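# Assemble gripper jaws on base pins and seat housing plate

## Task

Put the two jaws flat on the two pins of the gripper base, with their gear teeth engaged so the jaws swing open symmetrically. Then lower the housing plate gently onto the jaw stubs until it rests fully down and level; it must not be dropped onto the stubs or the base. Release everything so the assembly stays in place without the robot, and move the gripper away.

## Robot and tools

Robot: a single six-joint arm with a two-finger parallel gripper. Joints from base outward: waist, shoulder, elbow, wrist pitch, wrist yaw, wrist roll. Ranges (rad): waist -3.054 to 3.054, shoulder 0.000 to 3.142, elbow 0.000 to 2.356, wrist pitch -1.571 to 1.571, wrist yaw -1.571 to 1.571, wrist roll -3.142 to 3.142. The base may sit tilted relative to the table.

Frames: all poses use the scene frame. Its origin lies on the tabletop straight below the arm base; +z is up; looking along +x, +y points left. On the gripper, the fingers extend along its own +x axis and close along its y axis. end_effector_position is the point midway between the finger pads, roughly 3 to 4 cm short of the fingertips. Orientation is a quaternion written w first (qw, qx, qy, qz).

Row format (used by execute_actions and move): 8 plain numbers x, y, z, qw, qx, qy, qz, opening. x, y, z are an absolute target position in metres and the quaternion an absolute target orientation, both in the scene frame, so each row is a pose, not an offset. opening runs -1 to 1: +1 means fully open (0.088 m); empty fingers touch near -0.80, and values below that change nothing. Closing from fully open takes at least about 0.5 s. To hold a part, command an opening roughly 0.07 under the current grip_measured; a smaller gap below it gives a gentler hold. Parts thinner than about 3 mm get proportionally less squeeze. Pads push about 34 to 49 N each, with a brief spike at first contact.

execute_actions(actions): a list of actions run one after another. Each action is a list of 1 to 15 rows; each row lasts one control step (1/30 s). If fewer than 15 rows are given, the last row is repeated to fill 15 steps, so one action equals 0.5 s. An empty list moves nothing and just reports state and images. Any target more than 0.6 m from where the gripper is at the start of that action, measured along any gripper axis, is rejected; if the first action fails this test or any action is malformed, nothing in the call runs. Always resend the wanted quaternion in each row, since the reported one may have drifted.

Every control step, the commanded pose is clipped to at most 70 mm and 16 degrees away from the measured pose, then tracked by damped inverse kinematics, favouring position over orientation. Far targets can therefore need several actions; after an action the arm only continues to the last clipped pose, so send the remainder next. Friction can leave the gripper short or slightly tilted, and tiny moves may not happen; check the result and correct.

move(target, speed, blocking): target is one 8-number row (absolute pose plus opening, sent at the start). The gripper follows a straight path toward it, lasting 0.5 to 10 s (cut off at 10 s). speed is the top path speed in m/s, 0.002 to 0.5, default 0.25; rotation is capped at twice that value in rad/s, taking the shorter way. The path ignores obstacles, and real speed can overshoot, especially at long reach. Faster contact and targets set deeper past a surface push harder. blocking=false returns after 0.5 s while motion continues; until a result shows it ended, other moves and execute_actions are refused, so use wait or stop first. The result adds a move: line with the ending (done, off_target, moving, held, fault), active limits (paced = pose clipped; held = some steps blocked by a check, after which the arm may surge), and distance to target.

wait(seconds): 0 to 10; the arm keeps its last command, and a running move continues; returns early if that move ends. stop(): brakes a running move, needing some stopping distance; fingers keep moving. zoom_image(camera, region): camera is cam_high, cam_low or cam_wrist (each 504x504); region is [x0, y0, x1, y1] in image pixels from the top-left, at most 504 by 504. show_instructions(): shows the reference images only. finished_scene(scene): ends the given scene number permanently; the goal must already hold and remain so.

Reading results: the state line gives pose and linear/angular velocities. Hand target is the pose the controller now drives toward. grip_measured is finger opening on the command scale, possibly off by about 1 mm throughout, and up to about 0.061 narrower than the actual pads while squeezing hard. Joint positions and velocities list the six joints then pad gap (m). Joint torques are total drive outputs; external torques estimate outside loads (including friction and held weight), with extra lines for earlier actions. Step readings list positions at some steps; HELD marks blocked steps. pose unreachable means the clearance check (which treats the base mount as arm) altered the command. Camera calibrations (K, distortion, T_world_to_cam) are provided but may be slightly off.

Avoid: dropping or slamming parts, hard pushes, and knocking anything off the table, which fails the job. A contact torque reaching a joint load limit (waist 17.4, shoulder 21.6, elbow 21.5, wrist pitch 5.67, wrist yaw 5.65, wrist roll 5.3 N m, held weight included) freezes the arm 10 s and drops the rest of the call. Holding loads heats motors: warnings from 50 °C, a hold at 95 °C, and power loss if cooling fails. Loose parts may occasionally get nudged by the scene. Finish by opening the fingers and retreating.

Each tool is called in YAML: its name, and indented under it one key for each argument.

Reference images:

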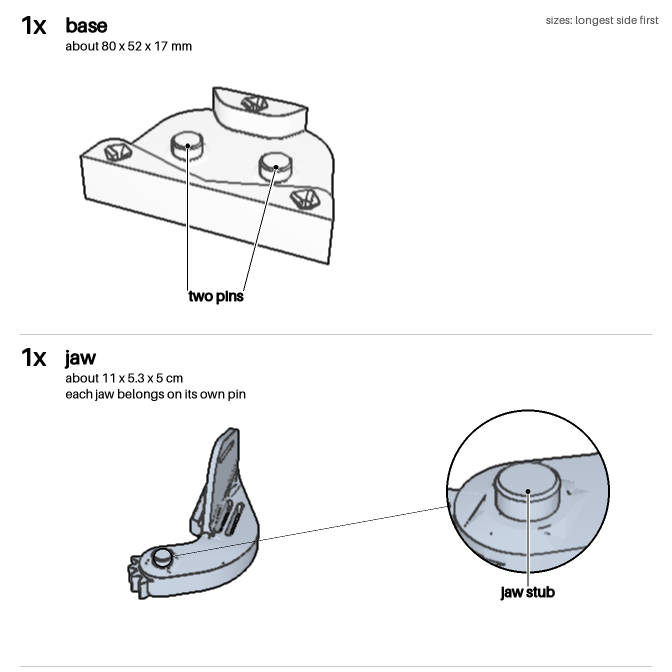

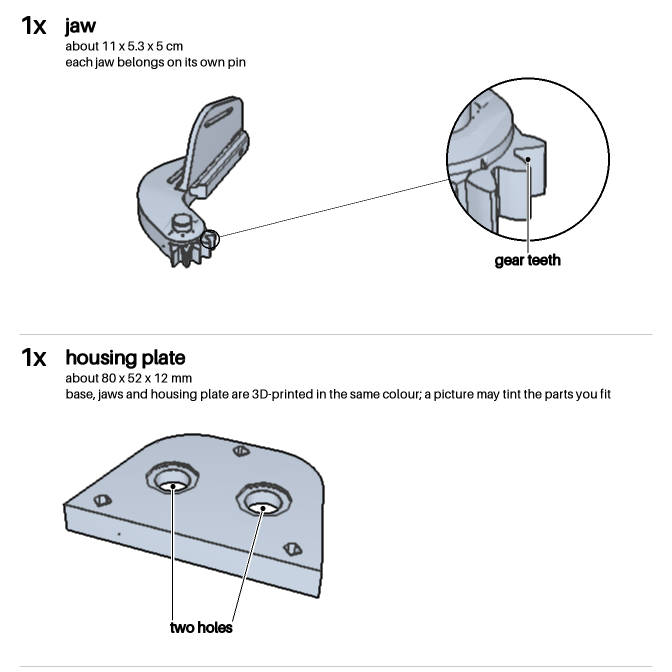

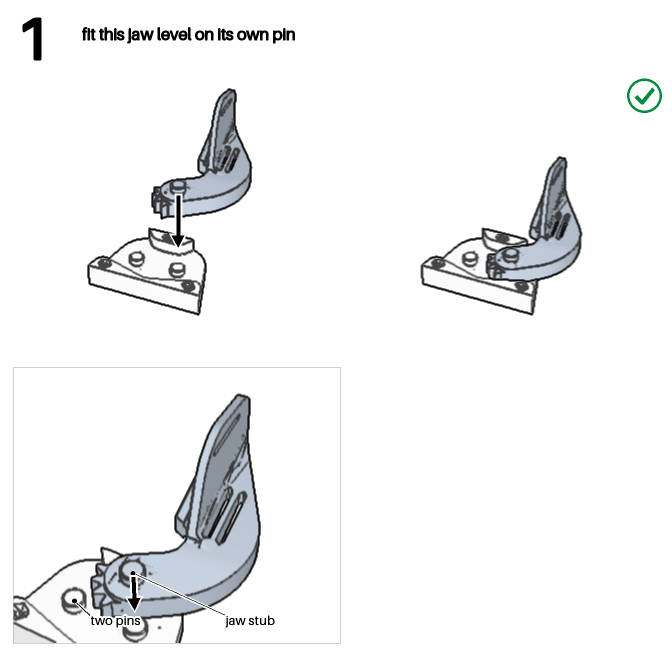

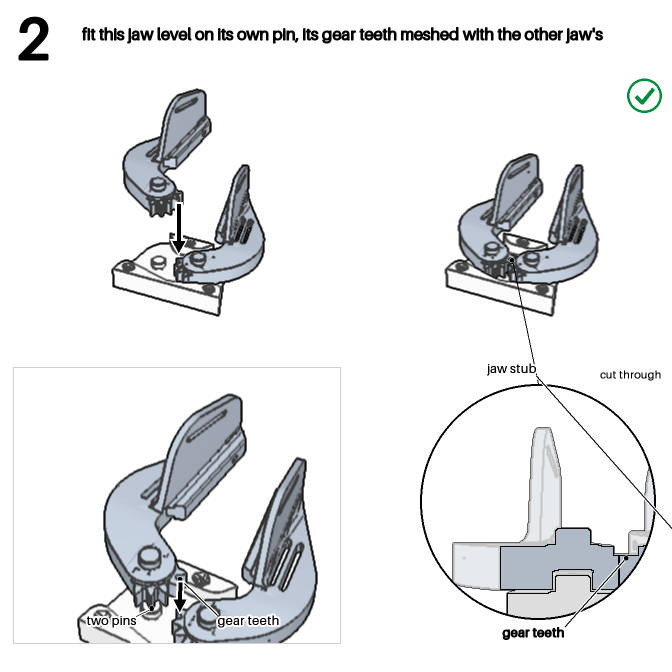

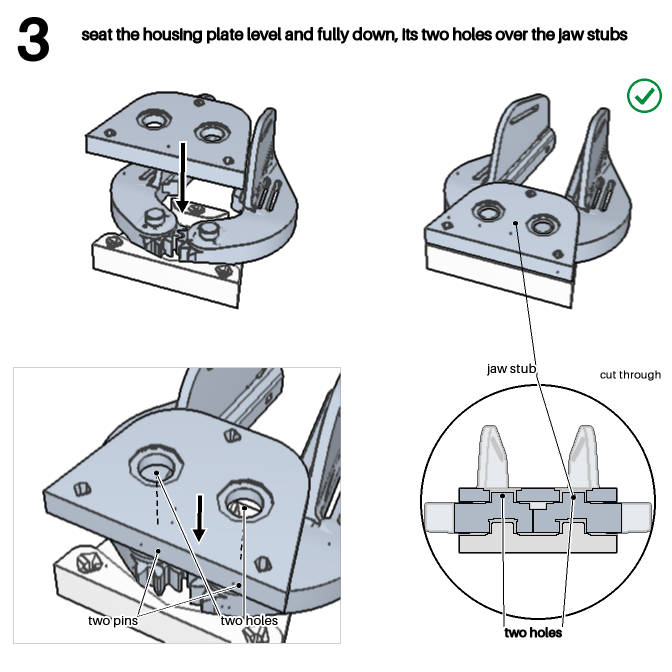

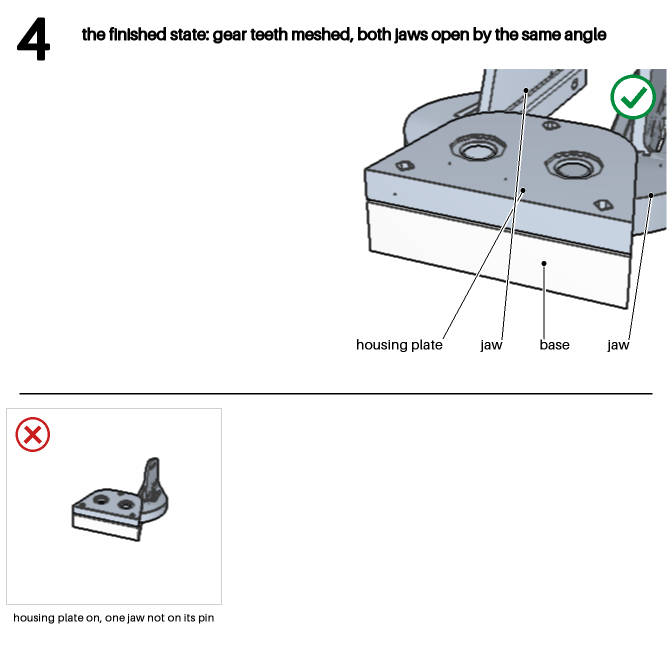

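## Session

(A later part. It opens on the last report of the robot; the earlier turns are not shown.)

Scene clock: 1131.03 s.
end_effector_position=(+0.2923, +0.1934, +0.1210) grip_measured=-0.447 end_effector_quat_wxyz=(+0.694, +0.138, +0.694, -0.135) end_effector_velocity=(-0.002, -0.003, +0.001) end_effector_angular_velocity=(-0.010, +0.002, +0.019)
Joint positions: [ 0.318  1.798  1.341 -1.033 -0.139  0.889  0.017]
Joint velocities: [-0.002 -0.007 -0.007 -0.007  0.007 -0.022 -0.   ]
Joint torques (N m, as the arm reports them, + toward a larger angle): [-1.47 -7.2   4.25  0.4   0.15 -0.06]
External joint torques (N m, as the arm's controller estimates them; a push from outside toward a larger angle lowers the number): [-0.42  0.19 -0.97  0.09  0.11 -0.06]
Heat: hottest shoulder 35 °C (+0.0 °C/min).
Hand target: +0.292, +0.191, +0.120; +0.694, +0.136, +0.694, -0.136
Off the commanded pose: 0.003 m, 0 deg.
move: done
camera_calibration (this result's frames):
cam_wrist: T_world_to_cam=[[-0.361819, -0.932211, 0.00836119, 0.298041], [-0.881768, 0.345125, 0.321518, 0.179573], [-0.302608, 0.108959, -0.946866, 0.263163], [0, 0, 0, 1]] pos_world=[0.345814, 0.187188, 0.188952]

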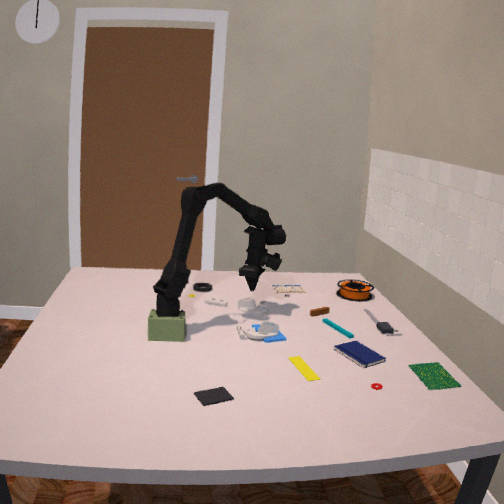

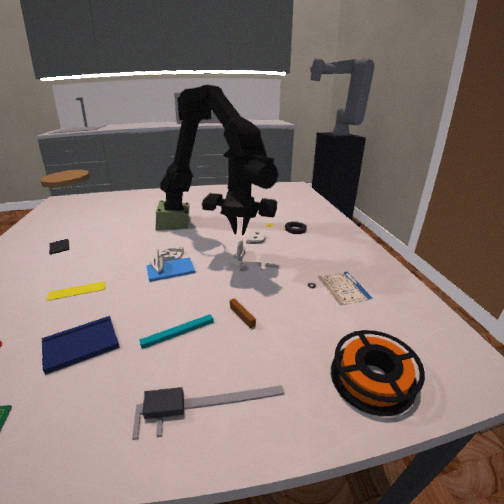

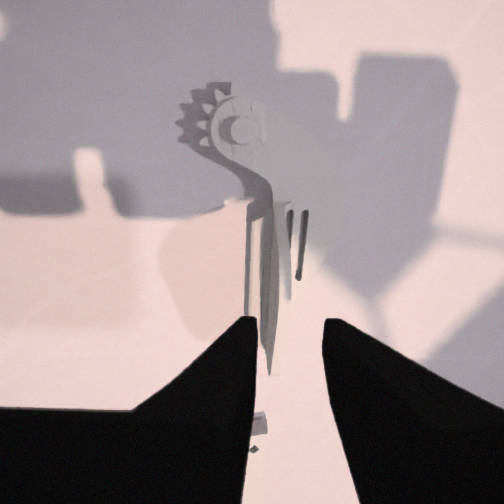

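zoom_image:
  camera: "cam_wrist"
  region: [160, 70, 400, 390]

Region (160, 70, 400, 390) of cam_wrist's 504x504 image, scaled by 1.575, with more detail than that image has; it fills the left 378 columns of this view, and the rest is white.

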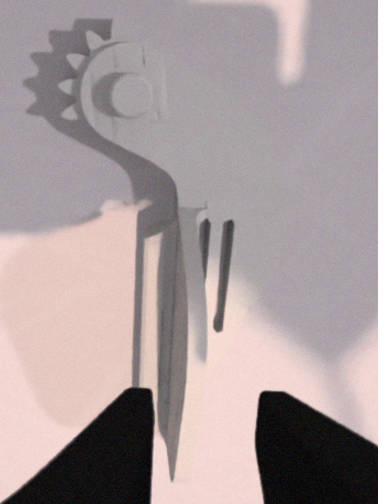

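move:
  target: [0.290,0.1895,0.061,0.6939,0.1361,0.6939,-0.1361,-0.45]
  speed: 0.06

Scene clock: 1164.93 s.
end_effector_position=(+0.2928, +0.1917, +0.0661) grip_measured=-0.447 end_effector_quat_wxyz=(+0.697, +0.140, +0.691, -0.131) end_effector_velocity=(-0.002, -0.001, +0.000) end_effector_angular_velocity=(+0.003, +0.009, +0.019)
Joint positions: [ 0.335  1.868  1.201 -0.809 -0.138  0.905  0.017]
Joint velocities: [-0.002 -0.002 -0.002 -0.007 -0.007 -0.022 -0.   ]
Joint torques (N m, as the arm reports them, + toward a larger angle): [-0.92 -5.88  3.78  0.36  0.16  0.11]
External joint torques (N m, as the arm's controller estimates them; a push from outside toward a larger angle lowers the number): [ 0.19  1.56 -1.03  0.03  0.11  0.11]
Heat: hottest shoulder 36 °C (+1.0 °C/min).
Hand target: +0.290, +0.190, +0.061; +0.694, +0.136, +0.694, -0.136
Off the commanded pose: 0.006 m, 1 deg.
move: done
camera_calibration (this result's frames):
cam_wrist: T_world_to_cam=[[-0.359463, -0.933157, -0.00189997, 0.297297], [-0.885931, 0.34063, 0.314798, 0.200706], [-0.293109, 0.114841, -0.949157, 0.207819], [0, 0, 0, 1]] pos_world=[0.345592, 0.185192, 0.134636]

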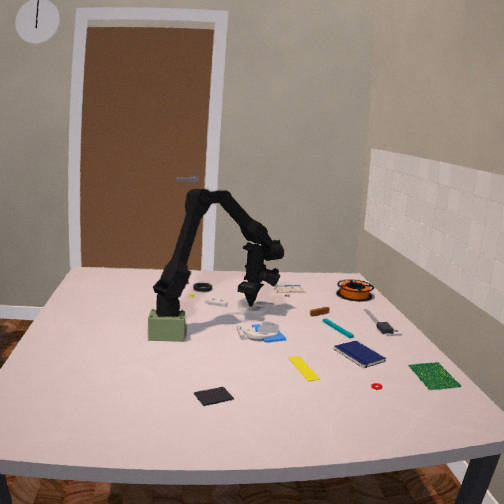

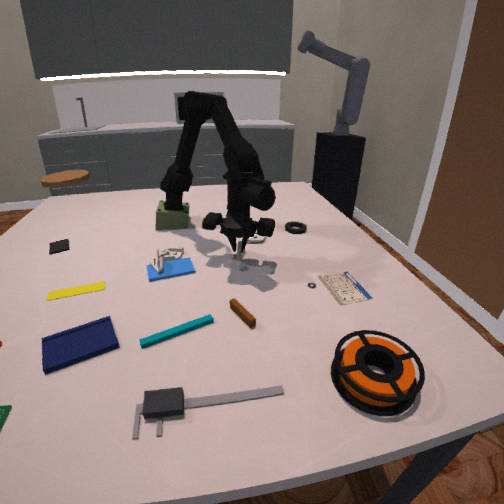

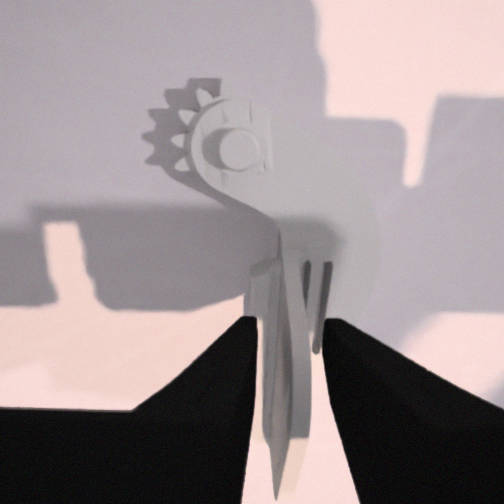

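execute_actions:
  actions:
    - [[0.290,0.1895,0.061,0.6939,0.1361,0.6939,-0.1361,-0.62]]
    - [[0.290,0.1895,0.061,0.6939,0.1361,0.6939,-0.1361,-0.74]]
    - [[0.290,0.1895,0.061,0.6939,0.1361,0.6939,-0.1361,-0.9]]

zoom_image:
  camera: "cam_wrist"
  region: [130, 60, 382, 312]

Scene clock: 1170.30 s.
end_effector_position=(+0.2924, +0.1914, +0.0652) grip_measured=-0.777 end_effector_quat_wxyz=(+0.697, +0.139, +0.691, -0.131) end_effector_velocity=(-0.004, -0.002, -0.002) end_effector_angular_velocity=(-0.002, +0.018, +0.003)
Joint positions: [ 0.335  1.869  1.198 -0.806 -0.138  0.905  0.001]
Joint velocities: [-0.002  0.002 -0.007 -0.007 -0.007 -0.007  0.   ]
Joint torques (N m, as the arm reports them, + toward a larger angle): [-0.96 -6.16  3.99  0.37  0.14  0.08]
External joint torques (N m, as the arm's controller estimates them; a push from outside toward a larger angle lowers the number): [ 0.06  1.22 -0.78  0.04  0.11  0.08]
External joint torques at the end of the 1st action: [ 0.13  1.12 -0.81  0.04  0.14  0.08]
External joint torques at the end of the 2nd action: [ 0.27  1.33 -1.01  0.02  0.15  0.04]
Heat: hottest shoulder 36 °C (+1.0 °C/min).
Hand target: +0.290, +0.190, +0.061; +0.694, +0.136, +0.694, -0.136
Off the commanded pose: 0.005 m, 1 deg.
Step readings (end_effector_position; steps 1 to 15: 1st action; 16 to 30: 2nd action; 31 to 45: 3rd action):
0: (+0.2929, +0.1917, +0.0658)
1: (+0.2929, +0.1917, +0.0657)
2: (+0.2928, +0.1916, +0.0656)
4: (+0.2926, +0.1914, +0.0655)
8: (+0.2924, +0.1913, +0.0653)
15: (+0.2924, +0.1913, +0.0652)
16: (+0.2924, +0.1913, +0.0652)
17: (+0.2924, +0.1913, +0.0652)
19: (+0.2924, +0.1913, +0.0652)
23: (+0.2924, +0.1913, +0.0652)
30: (+0.2924, +0.1913, +0.0652)
31: (+0.2924, +0.1913, +0.0652)
32: (+0.2924, +0.1913, +0.0652)
34: (+0.2924, +0.1914, +0.0652)
38: (+0.2924, +0.1914, +0.0652)
45: end_effector_position above
camera_calibration (this result's frames):
cam_wrist: T_world_to_cam=[[-0.359622, -0.933098, -0.000522533, 0.296757], [-0.885662, 0.341164, 0.314976, 0.200561], [-0.293725, 0.113735, -0.9491, 0.207246], [0, 0, 0, 1]] pos_world=[0.345223, 0.184908, 0.133681]

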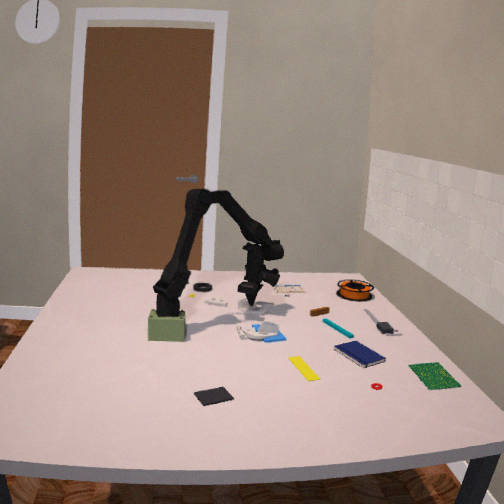

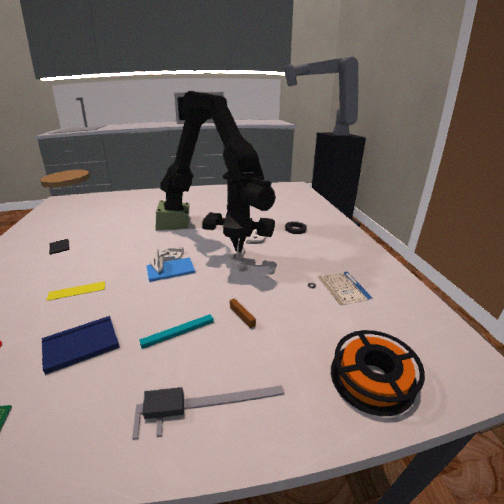

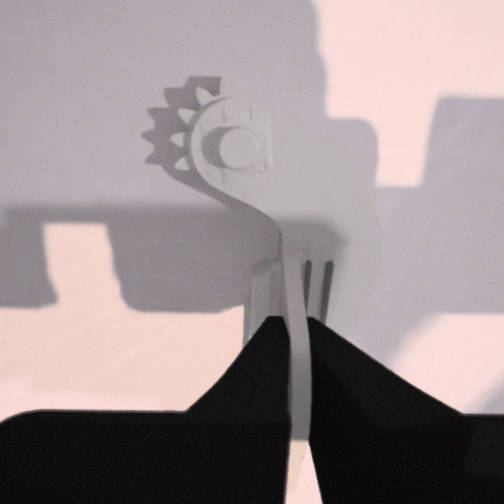

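Region (130, 60, 382, 312) of cam_wrist's 504x504 image, scaled by 2.000, with more detail than that image has.

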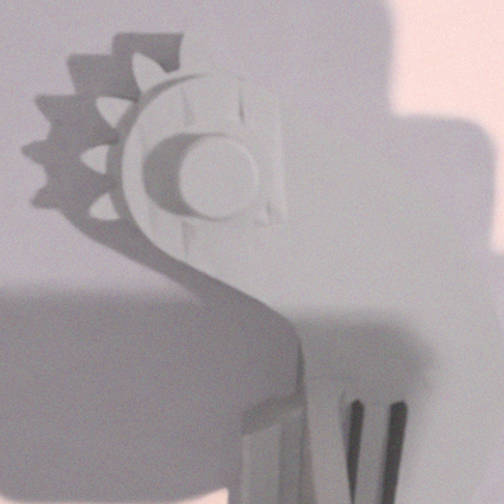

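move:
  target: [0.296,0.192,0.14,0.6939,0.1361,0.6939,-0.1361,-0.9]
  speed: 0.08

move:
  target: [0.30,0.11,0.145,0.4545,0.5417,0.4545,-0.5417,-0.9]
  speed: 0.25

move:
  target: [0.300,0.0246,0.14,-0.0043,0.7071,-0.0043,-0.7071,-0.9]
  speed: 0.25

Scene clock: 1229.10 s.
end_effector_position=(+0.2922, +0.1902, +0.1319) grip_measured=-0.777 end_effector_quat_wxyz=(+0.687, +0.132, +0.701, -0.142) end_effector_velocity=(-0.003, -0.001, +0.003) end_effector_angular_velocity=(+0.001, +0.014, +0.018)
Joint positions: [ 0.306  1.804  1.391 -1.107 -0.138  0.875  0.001]
Joint velocities: [-0.002 -0.002  0.007 -0.022 -0.007 -0.022  0.   ]
Joint torques (N m, as the arm reports them, + toward a larger angle): [-1.73 -8.64  6.87  0.06  0.08 -0.1 ]
External joint torques (N m, as the arm's controller estimates them; a push from outside toward a larger angle lowers the number): [-0.72 -1.28  1.71 -0.18  0.04 -0.1 ]
Heat: hottest shoulder 35 °C (-1.0 °C/min).
Hand target: +0.295, +0.192, +0.140; +0.694, +0.136, +0.694, -0.136
Off the commanded pose: 0.009 m, 1 deg.
move: off_target
camera_calibration (this result's frames):
cam_wrist: T_world_to_cam=[[-0.363165, -0.931225, 0.0305177, 0.292208], [-0.873435, 0.351666, 0.336812, 0.17133], [-0.32438, 0.0956633, -0.941077, 0.281997], [0, 0, 0, 1]] pos_world=[0.34724, 0.184884, 0.198757]

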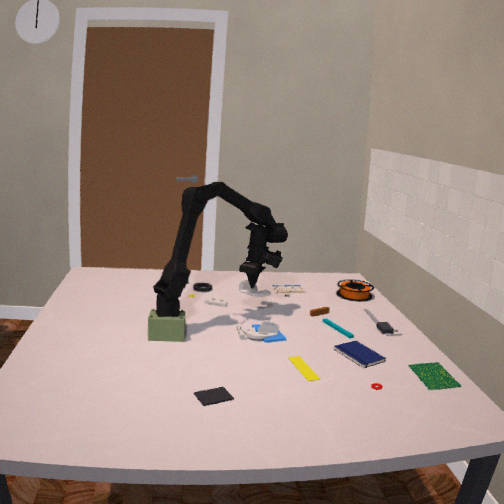

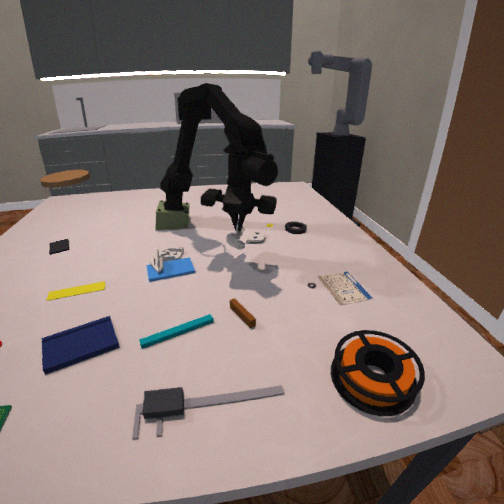

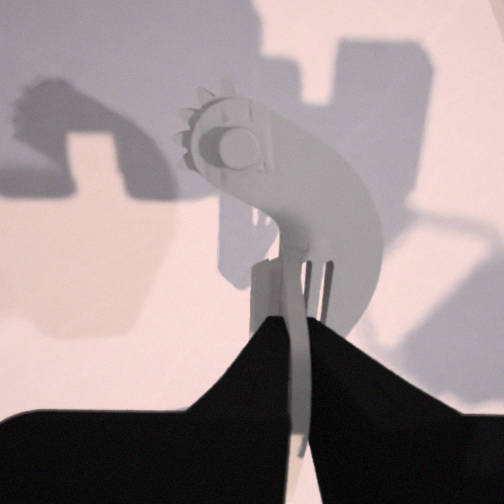

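Scene clock: 1232.30 s.
end_effector_position=(+0.3006, +0.1103, +0.1417) grip_measured=-0.777 end_effector_quat_wxyz=(+0.456, +0.536, +0.456, -0.545) end_effector_velocity=(-0.002, -0.002, +0.000) end_effector_angular_velocity=(-0.009, +0.005, +0.004)
Joint positions: [ 0.063  1.726  1.287 -1.101 -0.146  1.981  0.001]
Joint velocities: [-0.002 -0.002 -0.002 -0.007  0.007 -0.007  0.   ]
Joint torques (N m, as the arm reports them, + toward a larger angle): [-1.55 -8.21  4.34  0.28 -0.03  0.09]
External joint torques (N m, as the arm's controller estimates them; a push from outside toward a larger angle lowers the number): [-0.51 -1.65 -0.82  0.06 -0.08  0.09]
Heat: hottest shoulder 36 °C (+0.0 °C/min).
Hand target: +0.300, +0.110, +0.145; +0.456, +0.541, +0.454, -0.542
Off the commanded pose: 0.003 m, 1 deg.
move: done
camera_calibration (this result's frames):
cam_wrist: T_world_to_cam=[[-0.98839, 0.150567, 0.0203739, 0.290607], [0.149347, 0.938095, 0.312527, -0.165225], [0.0279435, 0.311941, -0.94969, 0.173035], [0, 0, 0, 1]] pos_world=[0.307073, 0.0572637, 0.210046]

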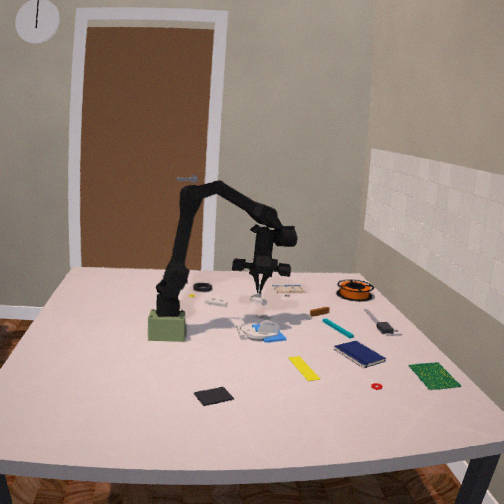

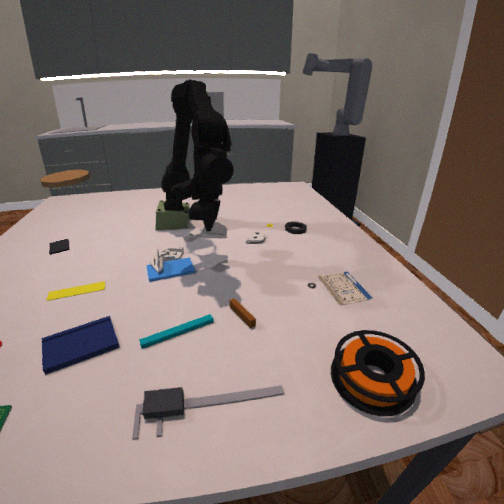

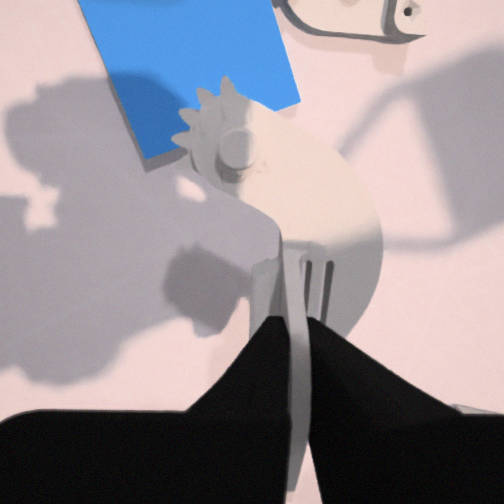

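Scene clock: 1235.60 s.
end_effector_position=(+0.3010, +0.0245, +0.1379) grip_measured=-0.777 end_effector_quat_wxyz=(+0.000, +0.705, -0.004, -0.710) end_effector_velocity=(-0.002, -0.002, -0.001) end_effector_angular_velocity=(-0.007, +0.012, -0.012)
Joint positions: [-0.212  1.719  1.208 -1.069 -0.151  3.111  0.001]
Joint velocities: [-0.002  0.002 -0.002 -0.007  0.007  0.007 -0.   ]
Joint torques (N m, as the arm reports them, + toward a larger angle): [-1.57 -7.46  4.33  0.22 -0.09  0.14]
External joint torques (N m, as the arm's controller estimates them; a push from outside toward a larger angle lowers the number): [-0.49 -1.32 -0.78  0.02 -0.11  0.14]
Heat: hottest shoulder 36 °C (+0.0 °C/min).
Hand target: +0.300, +0.024, +0.140; -0.003, +0.707, -0.006, -0.707
Off the commanded pose: 0.002 m, 1 deg.
move: done
camera_calibration (this result's frames):
cam_wrist: T_world_to_cam=[[-0.0116519, 0.99991, 0.00662015, -0.00893053], [0.949302, 0.00898168, 0.314238, -0.30184], [0.31415, 0.00994598, -0.949321, 0.117415], [0, 0, 0, 1]] pos_world=[0.249548, 0.010473, 0.206373]

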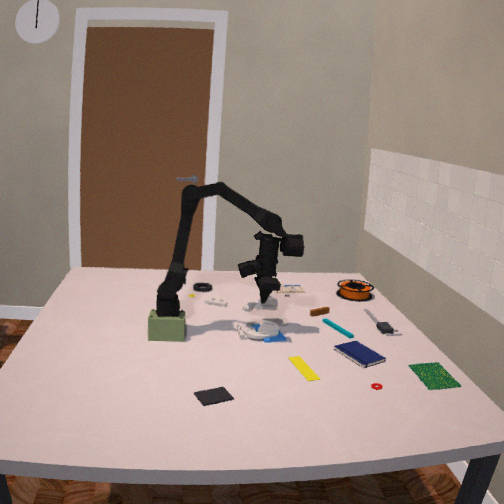

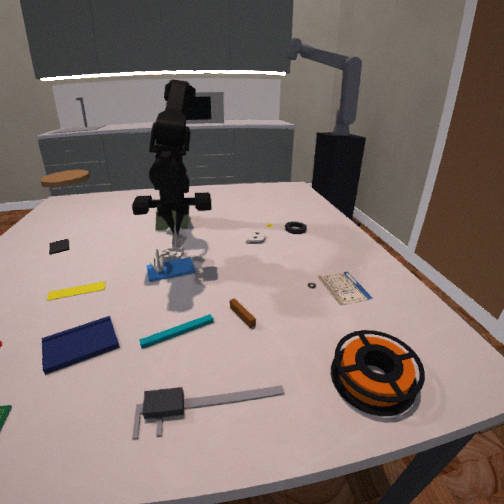

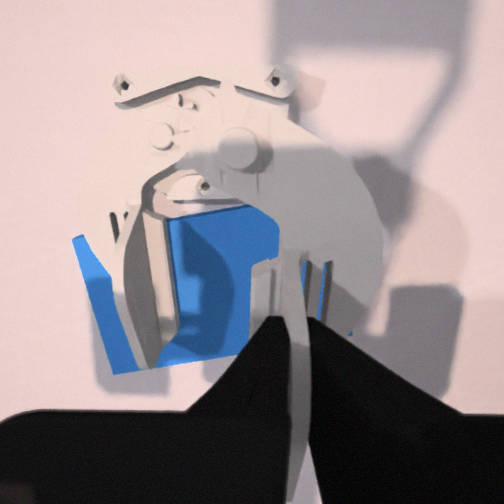

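move:
  target: [0.2975,0.025,0.091,-0.0043,0.7071,-0.0043,-0.7071,-0.9]
  speed: 0.05

zoom_image:
  camera: "cam_wrist"
  region: [60, 30, 340, 310]

Scene clock: 1244.63 s.
end_effector_position=(+0.3003, +0.0243, +0.0951) grip_measured=-0.777 end_effector_quat_wxyz=(-0.001, +0.711, -0.002, -0.703) end_effector_velocity=(-0.001, -0.002, -0.002) end_effector_angular_velocity=(-0.007, +0.002, -0.025)
Joint positions: [-0.194  1.758  1.075 -0.875 -0.156  3.132  0.001]
Joint velocities: [-0.002  0.002 -0.007  0.007  0.007  0.022 -0.   ]
Joint torques (N m, as the arm reports them, + toward a larger angle): [-0.88 -4.99  4.01  0.26 -0.1   0.1 ]
External joint torques (N m, as the arm's controller estimates them; a push from outside toward a larger angle lowers the number): [ 0.17  1.11 -0.81  0.03 -0.11  0.1 ]
Heat: hottest shoulder 36 °C (+1.0 °C/min).
Hand target: +0.298, +0.025, +0.091; -0.003, +0.707, -0.001, -0.707
Off the commanded pose: 0.005 m, 1 deg.
joint sent to its limit — the command would take joint 6 (wrist roll) past its upper limit, so that joint was sent only as far as its limit.
move: done
camera_calibration (this result's frames):
cam_wrist: T_world_to_cam=[[-0.0127053, 0.999855, 0.011297, -0.00850931], [0.943233, 0.00823427, 0.332031, -0.287565], [0.33189, 0.0148742, -0.943201, 0.0709033], [0, 0, 0, 1]] pos_world=[0.247601, 0.00982134, 0.162453]

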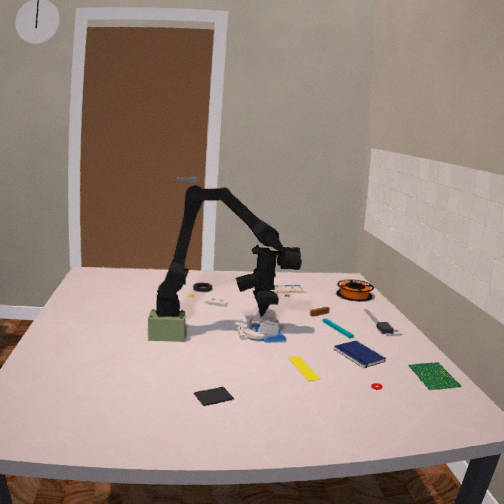

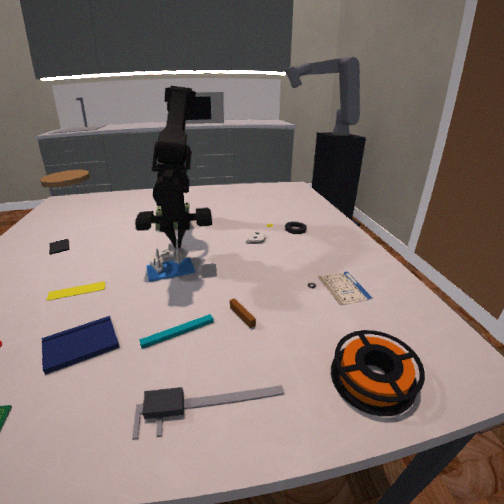

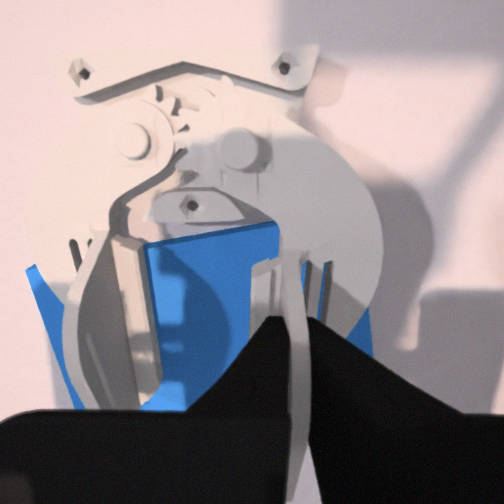

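Region (60, 30, 340, 310) of cam_wrist's 504x504 image, scaled by 1.800, with more detail than that image has.

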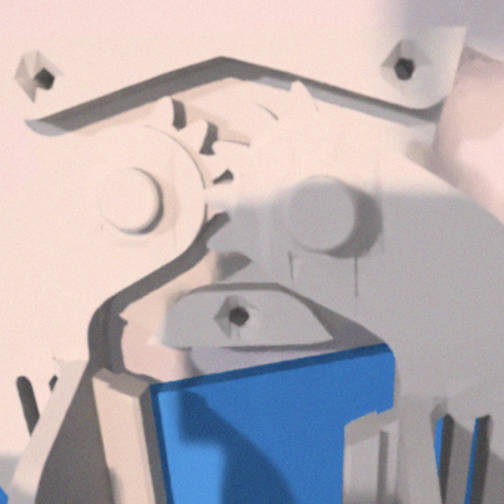

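move:
  target: [0.2972,0.0238,0.083,-0.001,0.702,-0.001,-0.7122,-0.9]
  speed: 0.01

zoom_image:
  camera: "cam_wrist"
  region: [60, 30, 340, 310]

Scene clock: 1298.03 s.
end_effector_position=(+0.2997, +0.0236, +0.0868) grip_measured=-0.777 end_effector_quat_wxyz=(-0.002, +0.707, -0.002, -0.708) end_effector_velocity=(-0.004, +0.000, -0.002) end_effector_angular_velocity=(+0.008, +0.016, -0.012)
Joint positions: [-0.192  1.781  1.066 -0.856 -0.156  3.133  0.001]
Joint velocities: [-0.002  0.002 -0.007 -0.007 -0.007  0.007 -0.   ]
Joint torques (N m, as the arm reports them, + toward a larger angle): [-0.85 -5.    3.9   0.24  0.   -0.1 ]
External joint torques (N m, as the arm's controller estimates them; a push from outside toward a larger angle lowers the number): [ 0.21  1.21 -0.81  0.04 -0.01 -0.1 ]
Heat: hottest shoulder 33 °C (-3.0 °C/min).
Hand target: +0.297, +0.024, +0.083; -0.001, +0.702, -0.001, -0.712
Off the commanded pose: 0.005 m, 1 deg.
move: done
camera_calibration (this result's frames):
cam_wrist: T_world_to_cam=[[-0.0120346, 0.99986, 0.0116579, -0.00793906], [0.947508, 0.00767758, 0.319641, -0.284502], [0.319507, 0.0148927, -0.947467, 0.0673917], [0, 0, 0, 1]] pos_world=[0.24794, 0.00911859, 0.154883]

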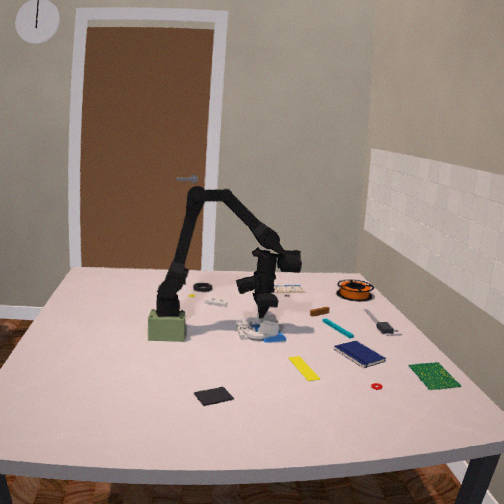

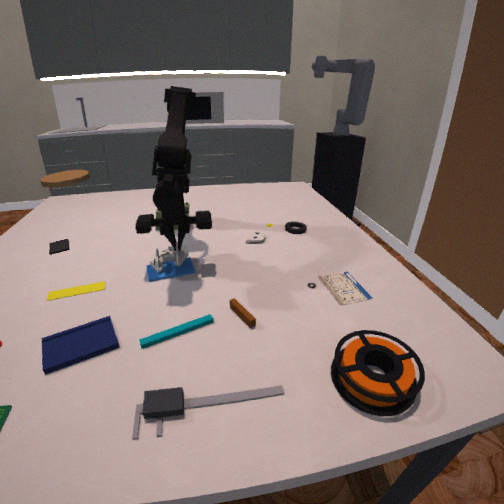

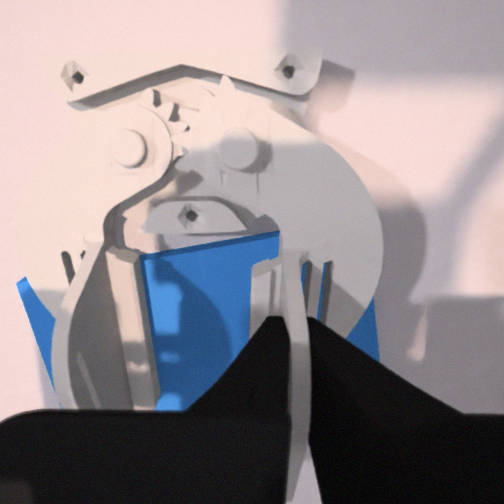

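Region (60, 30, 340, 310) of cam_wrist's 504x504 image, scaled by 1.800, with more detail than that image has.

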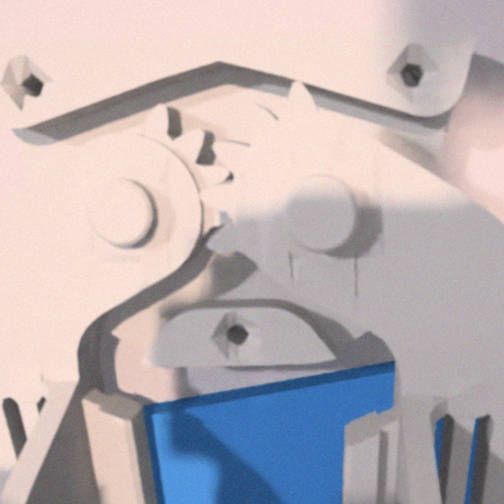

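move:
  target: [0.2970,0.0238,0.075,-0.001,0.702,-0.001,-0.7122,-0.9]
  speed: 0.006

zoom_image:
  camera: "cam_wrist"
  region: [60, 30, 340, 310]

Scene clock: 1313.83 s.
end_effector_position=(+0.2997, +0.0237, +0.0789) grip_measured=-0.777 end_effector_quat_wxyz=(-0.000, +0.707, -0.000, -0.707) end_effector_velocity=(-0.003, -0.002, -0.001) end_effector_angular_velocity=(-0.007, +0.012, +0.003)
Joint positions: [-0.187  1.795  1.049 -0.824 -0.156  3.133  0.001]
Joint velocities: [-0.002  0.002 -0.002 -0.007  0.007 -0.007  0.   ]
Joint torques (N m, as the arm reports them, + toward a larger angle): [-0.69 -5.25  3.83  0.23 -0.02  0.09]
External joint torques (N m, as the arm's controller estimates them; a push from outside toward a larger angle lowers the number): [ 0.4   0.96 -0.79  0.03 -0.03  0.09]
Heat: hottest shoulder 33 °C (-2.0 °C/min).
Hand target: +0.297, +0.024, +0.075; -0.001, +0.702, -0.001, -0.712
Off the commanded pose: 0.005 m, 1 deg.
move: done
camera_calibration (this result's frames):
cam_wrist: T_world_to_cam=[[-0.0167388, 0.999792, 0.0116541, -0.00656399], [0.947328, 0.0121299, 0.320036, -0.282047], [0.319828, 0.0163973, -0.947334, 0.059698], [0, 0, 0, 1]] pos_world=[0.247988, 0.00900494, 0.146896]

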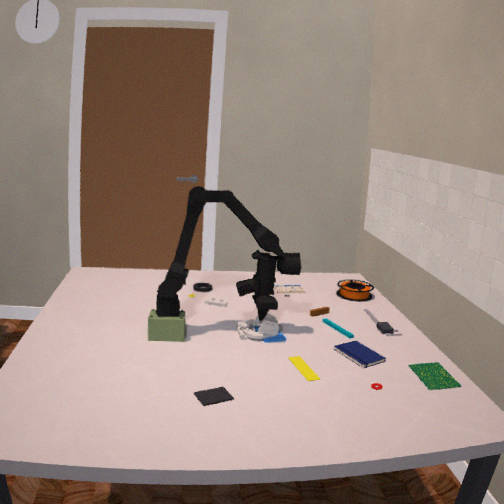

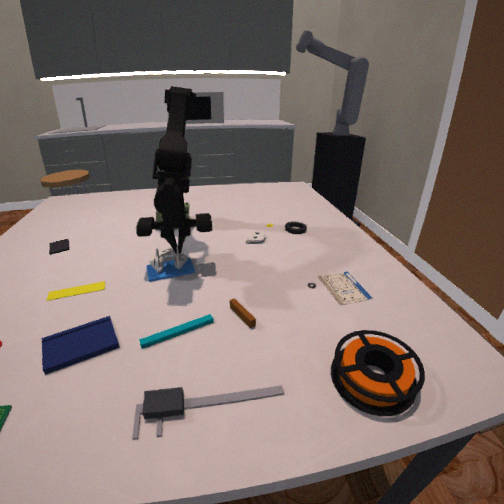

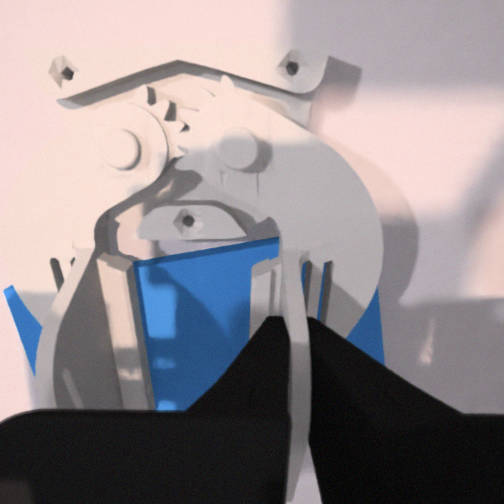

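Region (60, 30, 340, 310) of cam_wrist's 504x504 image, scaled by 1.800, with more detail than that image has.

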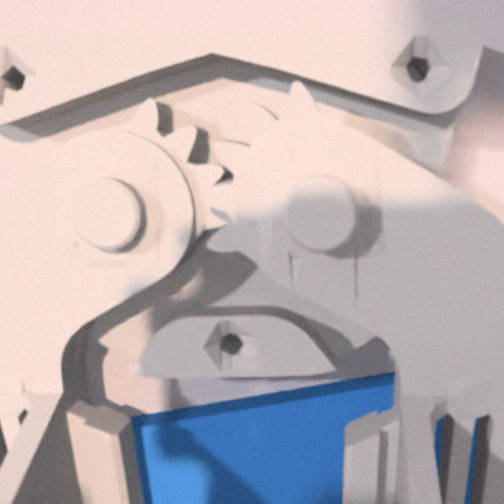

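move:
  target: [0.2970,0.0238,0.068,-0.001,0.702,-0.001,-0.7122,-0.9]
  speed: 0.006

zoom_image:
  camera: "cam_wrist"
  region: [60, 30, 340, 310]

Scene clock: 1320.07 s.
end_effector_position=(+0.3002, +0.0234, +0.0734) grip_measured=-0.777 end_effector_quat_wxyz=(+0.001, +0.708, +0.000, -0.706) end_effector_velocity=(-0.002, -0.002, +0.000) end_effector_angular_velocity=(-0.007, +0.007, +0.018)
Joint positions: [-0.185  1.805  1.036 -0.798 -0.156  3.133  0.001]
Joint velocities: [-0.002 -0.002 -0.002 -0.007  0.007 -0.022 -0.   ]
Joint torques (N m, as the arm reports them, + toward a larger angle): [-0.64 -4.7   3.81  0.4  -0.07  0.08]
External joint torques (N m, as the arm's controller estimates them; a push from outside toward a larger angle lowers the number): [ 0.46  1.56 -0.76  0.2  -0.08  0.08]
Heat: hottest shoulder 33 °C (-2.0 °C/min).
Hand target: +0.297, +0.024, +0.068; -0.001, +0.702, +0.000, -0.712
Off the commanded pose: 0.006 m, 1 deg.
joint sent to its limit — the command would take joint 6 (wrist roll) past its upper limit, so that joint was sent only as far as its limit.
move: done
camera_calibration (this result's frames):
cam_wrist: T_world_to_cam=[[-0.0191936, 0.999749, 0.0115768, -0.00546039], [0.946301, 0.0144277, 0.322965, -0.280705], [0.322716, 0.017154, -0.94634, 0.0534139], [0, 0, 0, 1]] pos_world=[0.248289, 0.00859268, 0.141269]

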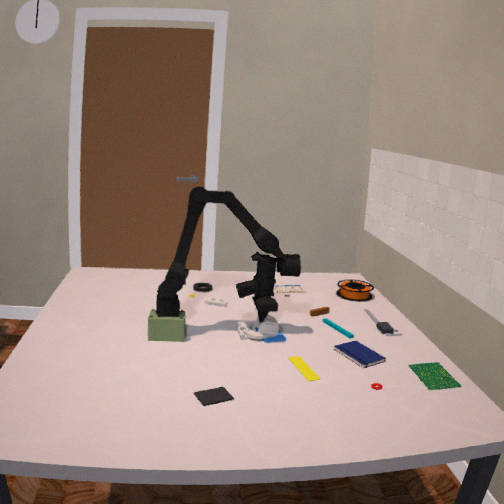

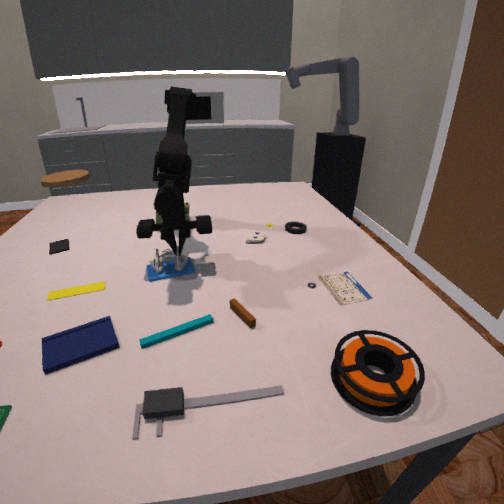

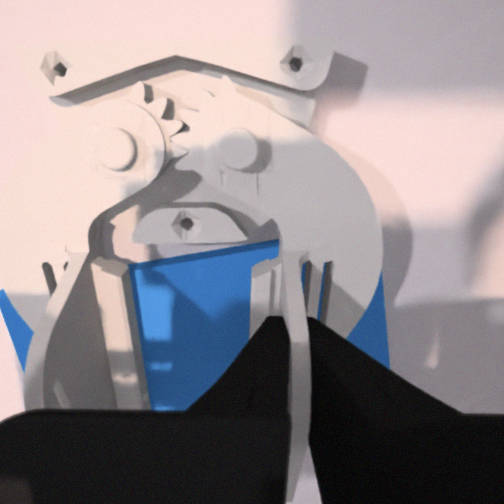

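Region (60, 30, 340, 310) of cam_wrist's 504x504 image, scaled by 1.800, with more detail than that image has.

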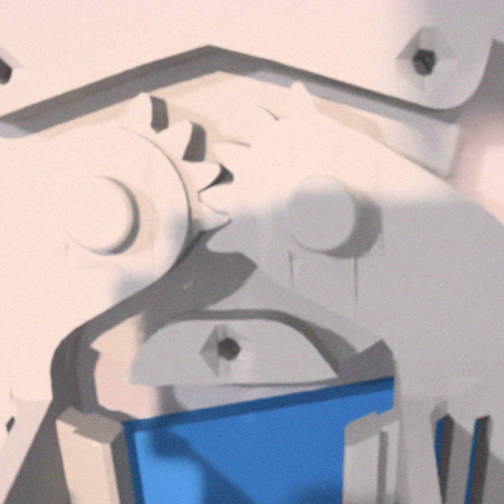

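execute_actions:
  actions:
    - [[0.2968,0.0238,0.0676,0.0,0.702,0.0,-0.7122,-0.9],[0.2967,0.0238,0.0672,0.0,0.702,0.0,-0.7122,-0.9],[0.2966,0.0238,0.0668,0.0,0.702,0.0,-0.7122,-0.9],[0.2965,0.0238,0.0664,0.0,0.702,0.0,-0.7122,-0.9],[0.2965,0.0238,0.066,0.0,0.702,0.0,-0.7122,-0.9],[0.2965,0.0238,0.0656,0.0,0.702,0.0,-0.7122,-0.9],[0.2965,0.0238,0.0652,0.0,0.702,0.0,-0.7122,-0.9],[0.2965,0.0238,0.0648,0.0,0.702,0.0,-0.7122,-0.9],[0.2965,0.0238,0.0645,0.0,0.702,0.0,-0.7122,-0.9]]
    - [[0.2965,0.0238,0.0645,0.0,0.702,0.0,-0.7122,-0.9]]

zoom_image:
  camera: "cam_wrist"
  region: [60, 30, 340, 310]

Scene clock: 1329.53 s.
end_effector_position=(+0.3004, +0.0233, +0.0720) grip_measured=-0.777 end_effector_quat_wxyz=(+0.001, +0.709, +0.001, -0.705) end_effector_velocity=(-0.004, +0.002, -0.001) end_effector_angular_velocity=(+0.007, +0.012, +0.008)
Joint positions: [-0.185  1.805  1.03  -0.787 -0.156  3.133  0.001]
Joint velocities: [ 0.002 -0.002 -0.007 -0.007 -0.007 -0.007 -0.   ]
Joint torques (N m, as the arm reports them, + toward a larger angle): [-0.72 -4.15  3.2   0.62 -0.05  0.08]
External joint torques (N m, as the arm's controller estimates them; a push from outside toward a larger angle lowers the number): [ 0.34  2.15 -1.4   0.41 -0.06  0.08]
External joint torques at the end of the 1st action: [ 0.45  2.25 -1.3   0.37 -0.03  0.09]
Heat: hottest shoulder 32 °C (-2.0 °C/min).
Hand target: +0.296, +0.024, +0.065; +0.000, +0.702, +0.001, -0.712
Off the commanded pose: 0.008 m, 1 deg.
joint sent to its limit — the command would take joint 6 (wrist roll) past its upper limit, so that joint was sent only as far as its limit.
Step readings (end_effector_position; steps 1 to 15: 1st action; 16 to 30: 2nd action):
0: (+0.3002, +0.0234, +0.0733)
1: (+0.3002, +0.0234, +0.0733)
2: (+0.3001, +0.0235, +0.0731)
4: (+0.2999, +0.0234, +0.0729)
8: (+0.2996, +0.0234, +0.0723)
15: (+0.3004, +0.0233, +0.0720)
16: (+0.3004, +0.0233, +0.0720)
17: (+0.3004, +0.0233, +0.0720)
19: (+0.3004, +0.0233, +0.0720)
23: (+0.3004, +0.0233, +0.0720)
30: end_effector_position above
camera_calibration (this result's frames):
cam_wrist: T_world_to_cam=[[-0.0203354, 0.999728, 0.0114576, -0.00498234], [0.944834, 0.0154691, 0.327183, -0.280278], [0.326917, 0.0174789, -0.944891, 0.050665], [0, 0, 0, 1]] pos_world=[0.248151, 0.00843106, 0.139632]

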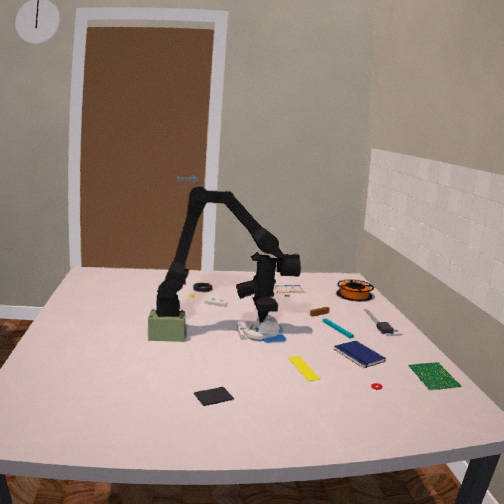

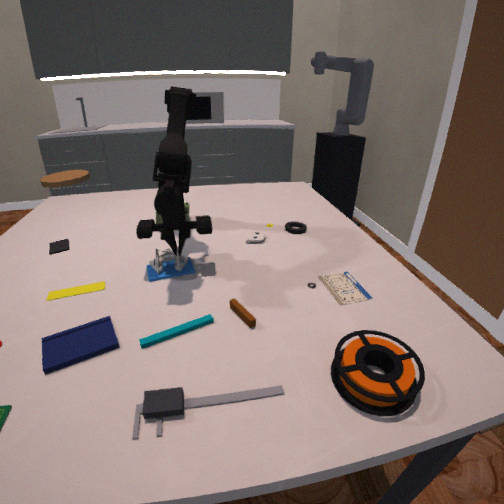

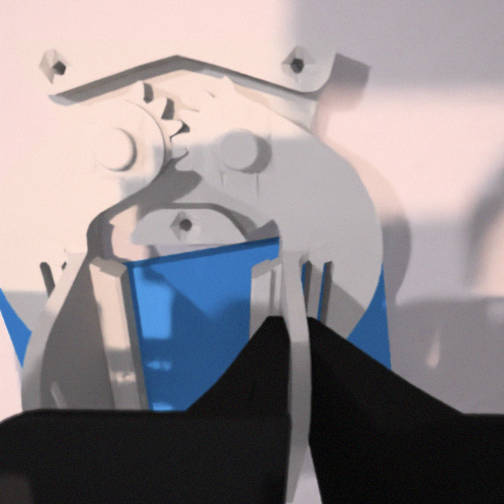

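Region (60, 30, 340, 310) of cam_wrist's 504x504 image, scaled by 1.800, with more detail than that image has.

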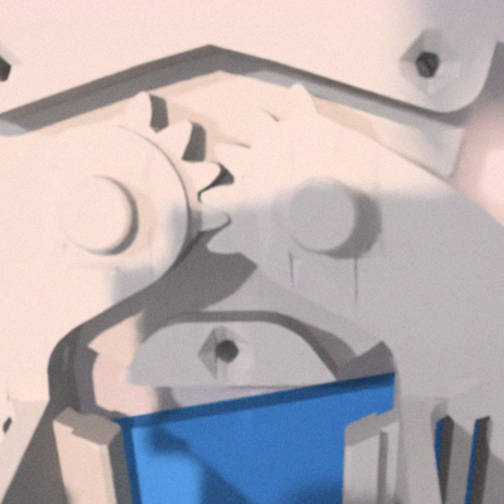

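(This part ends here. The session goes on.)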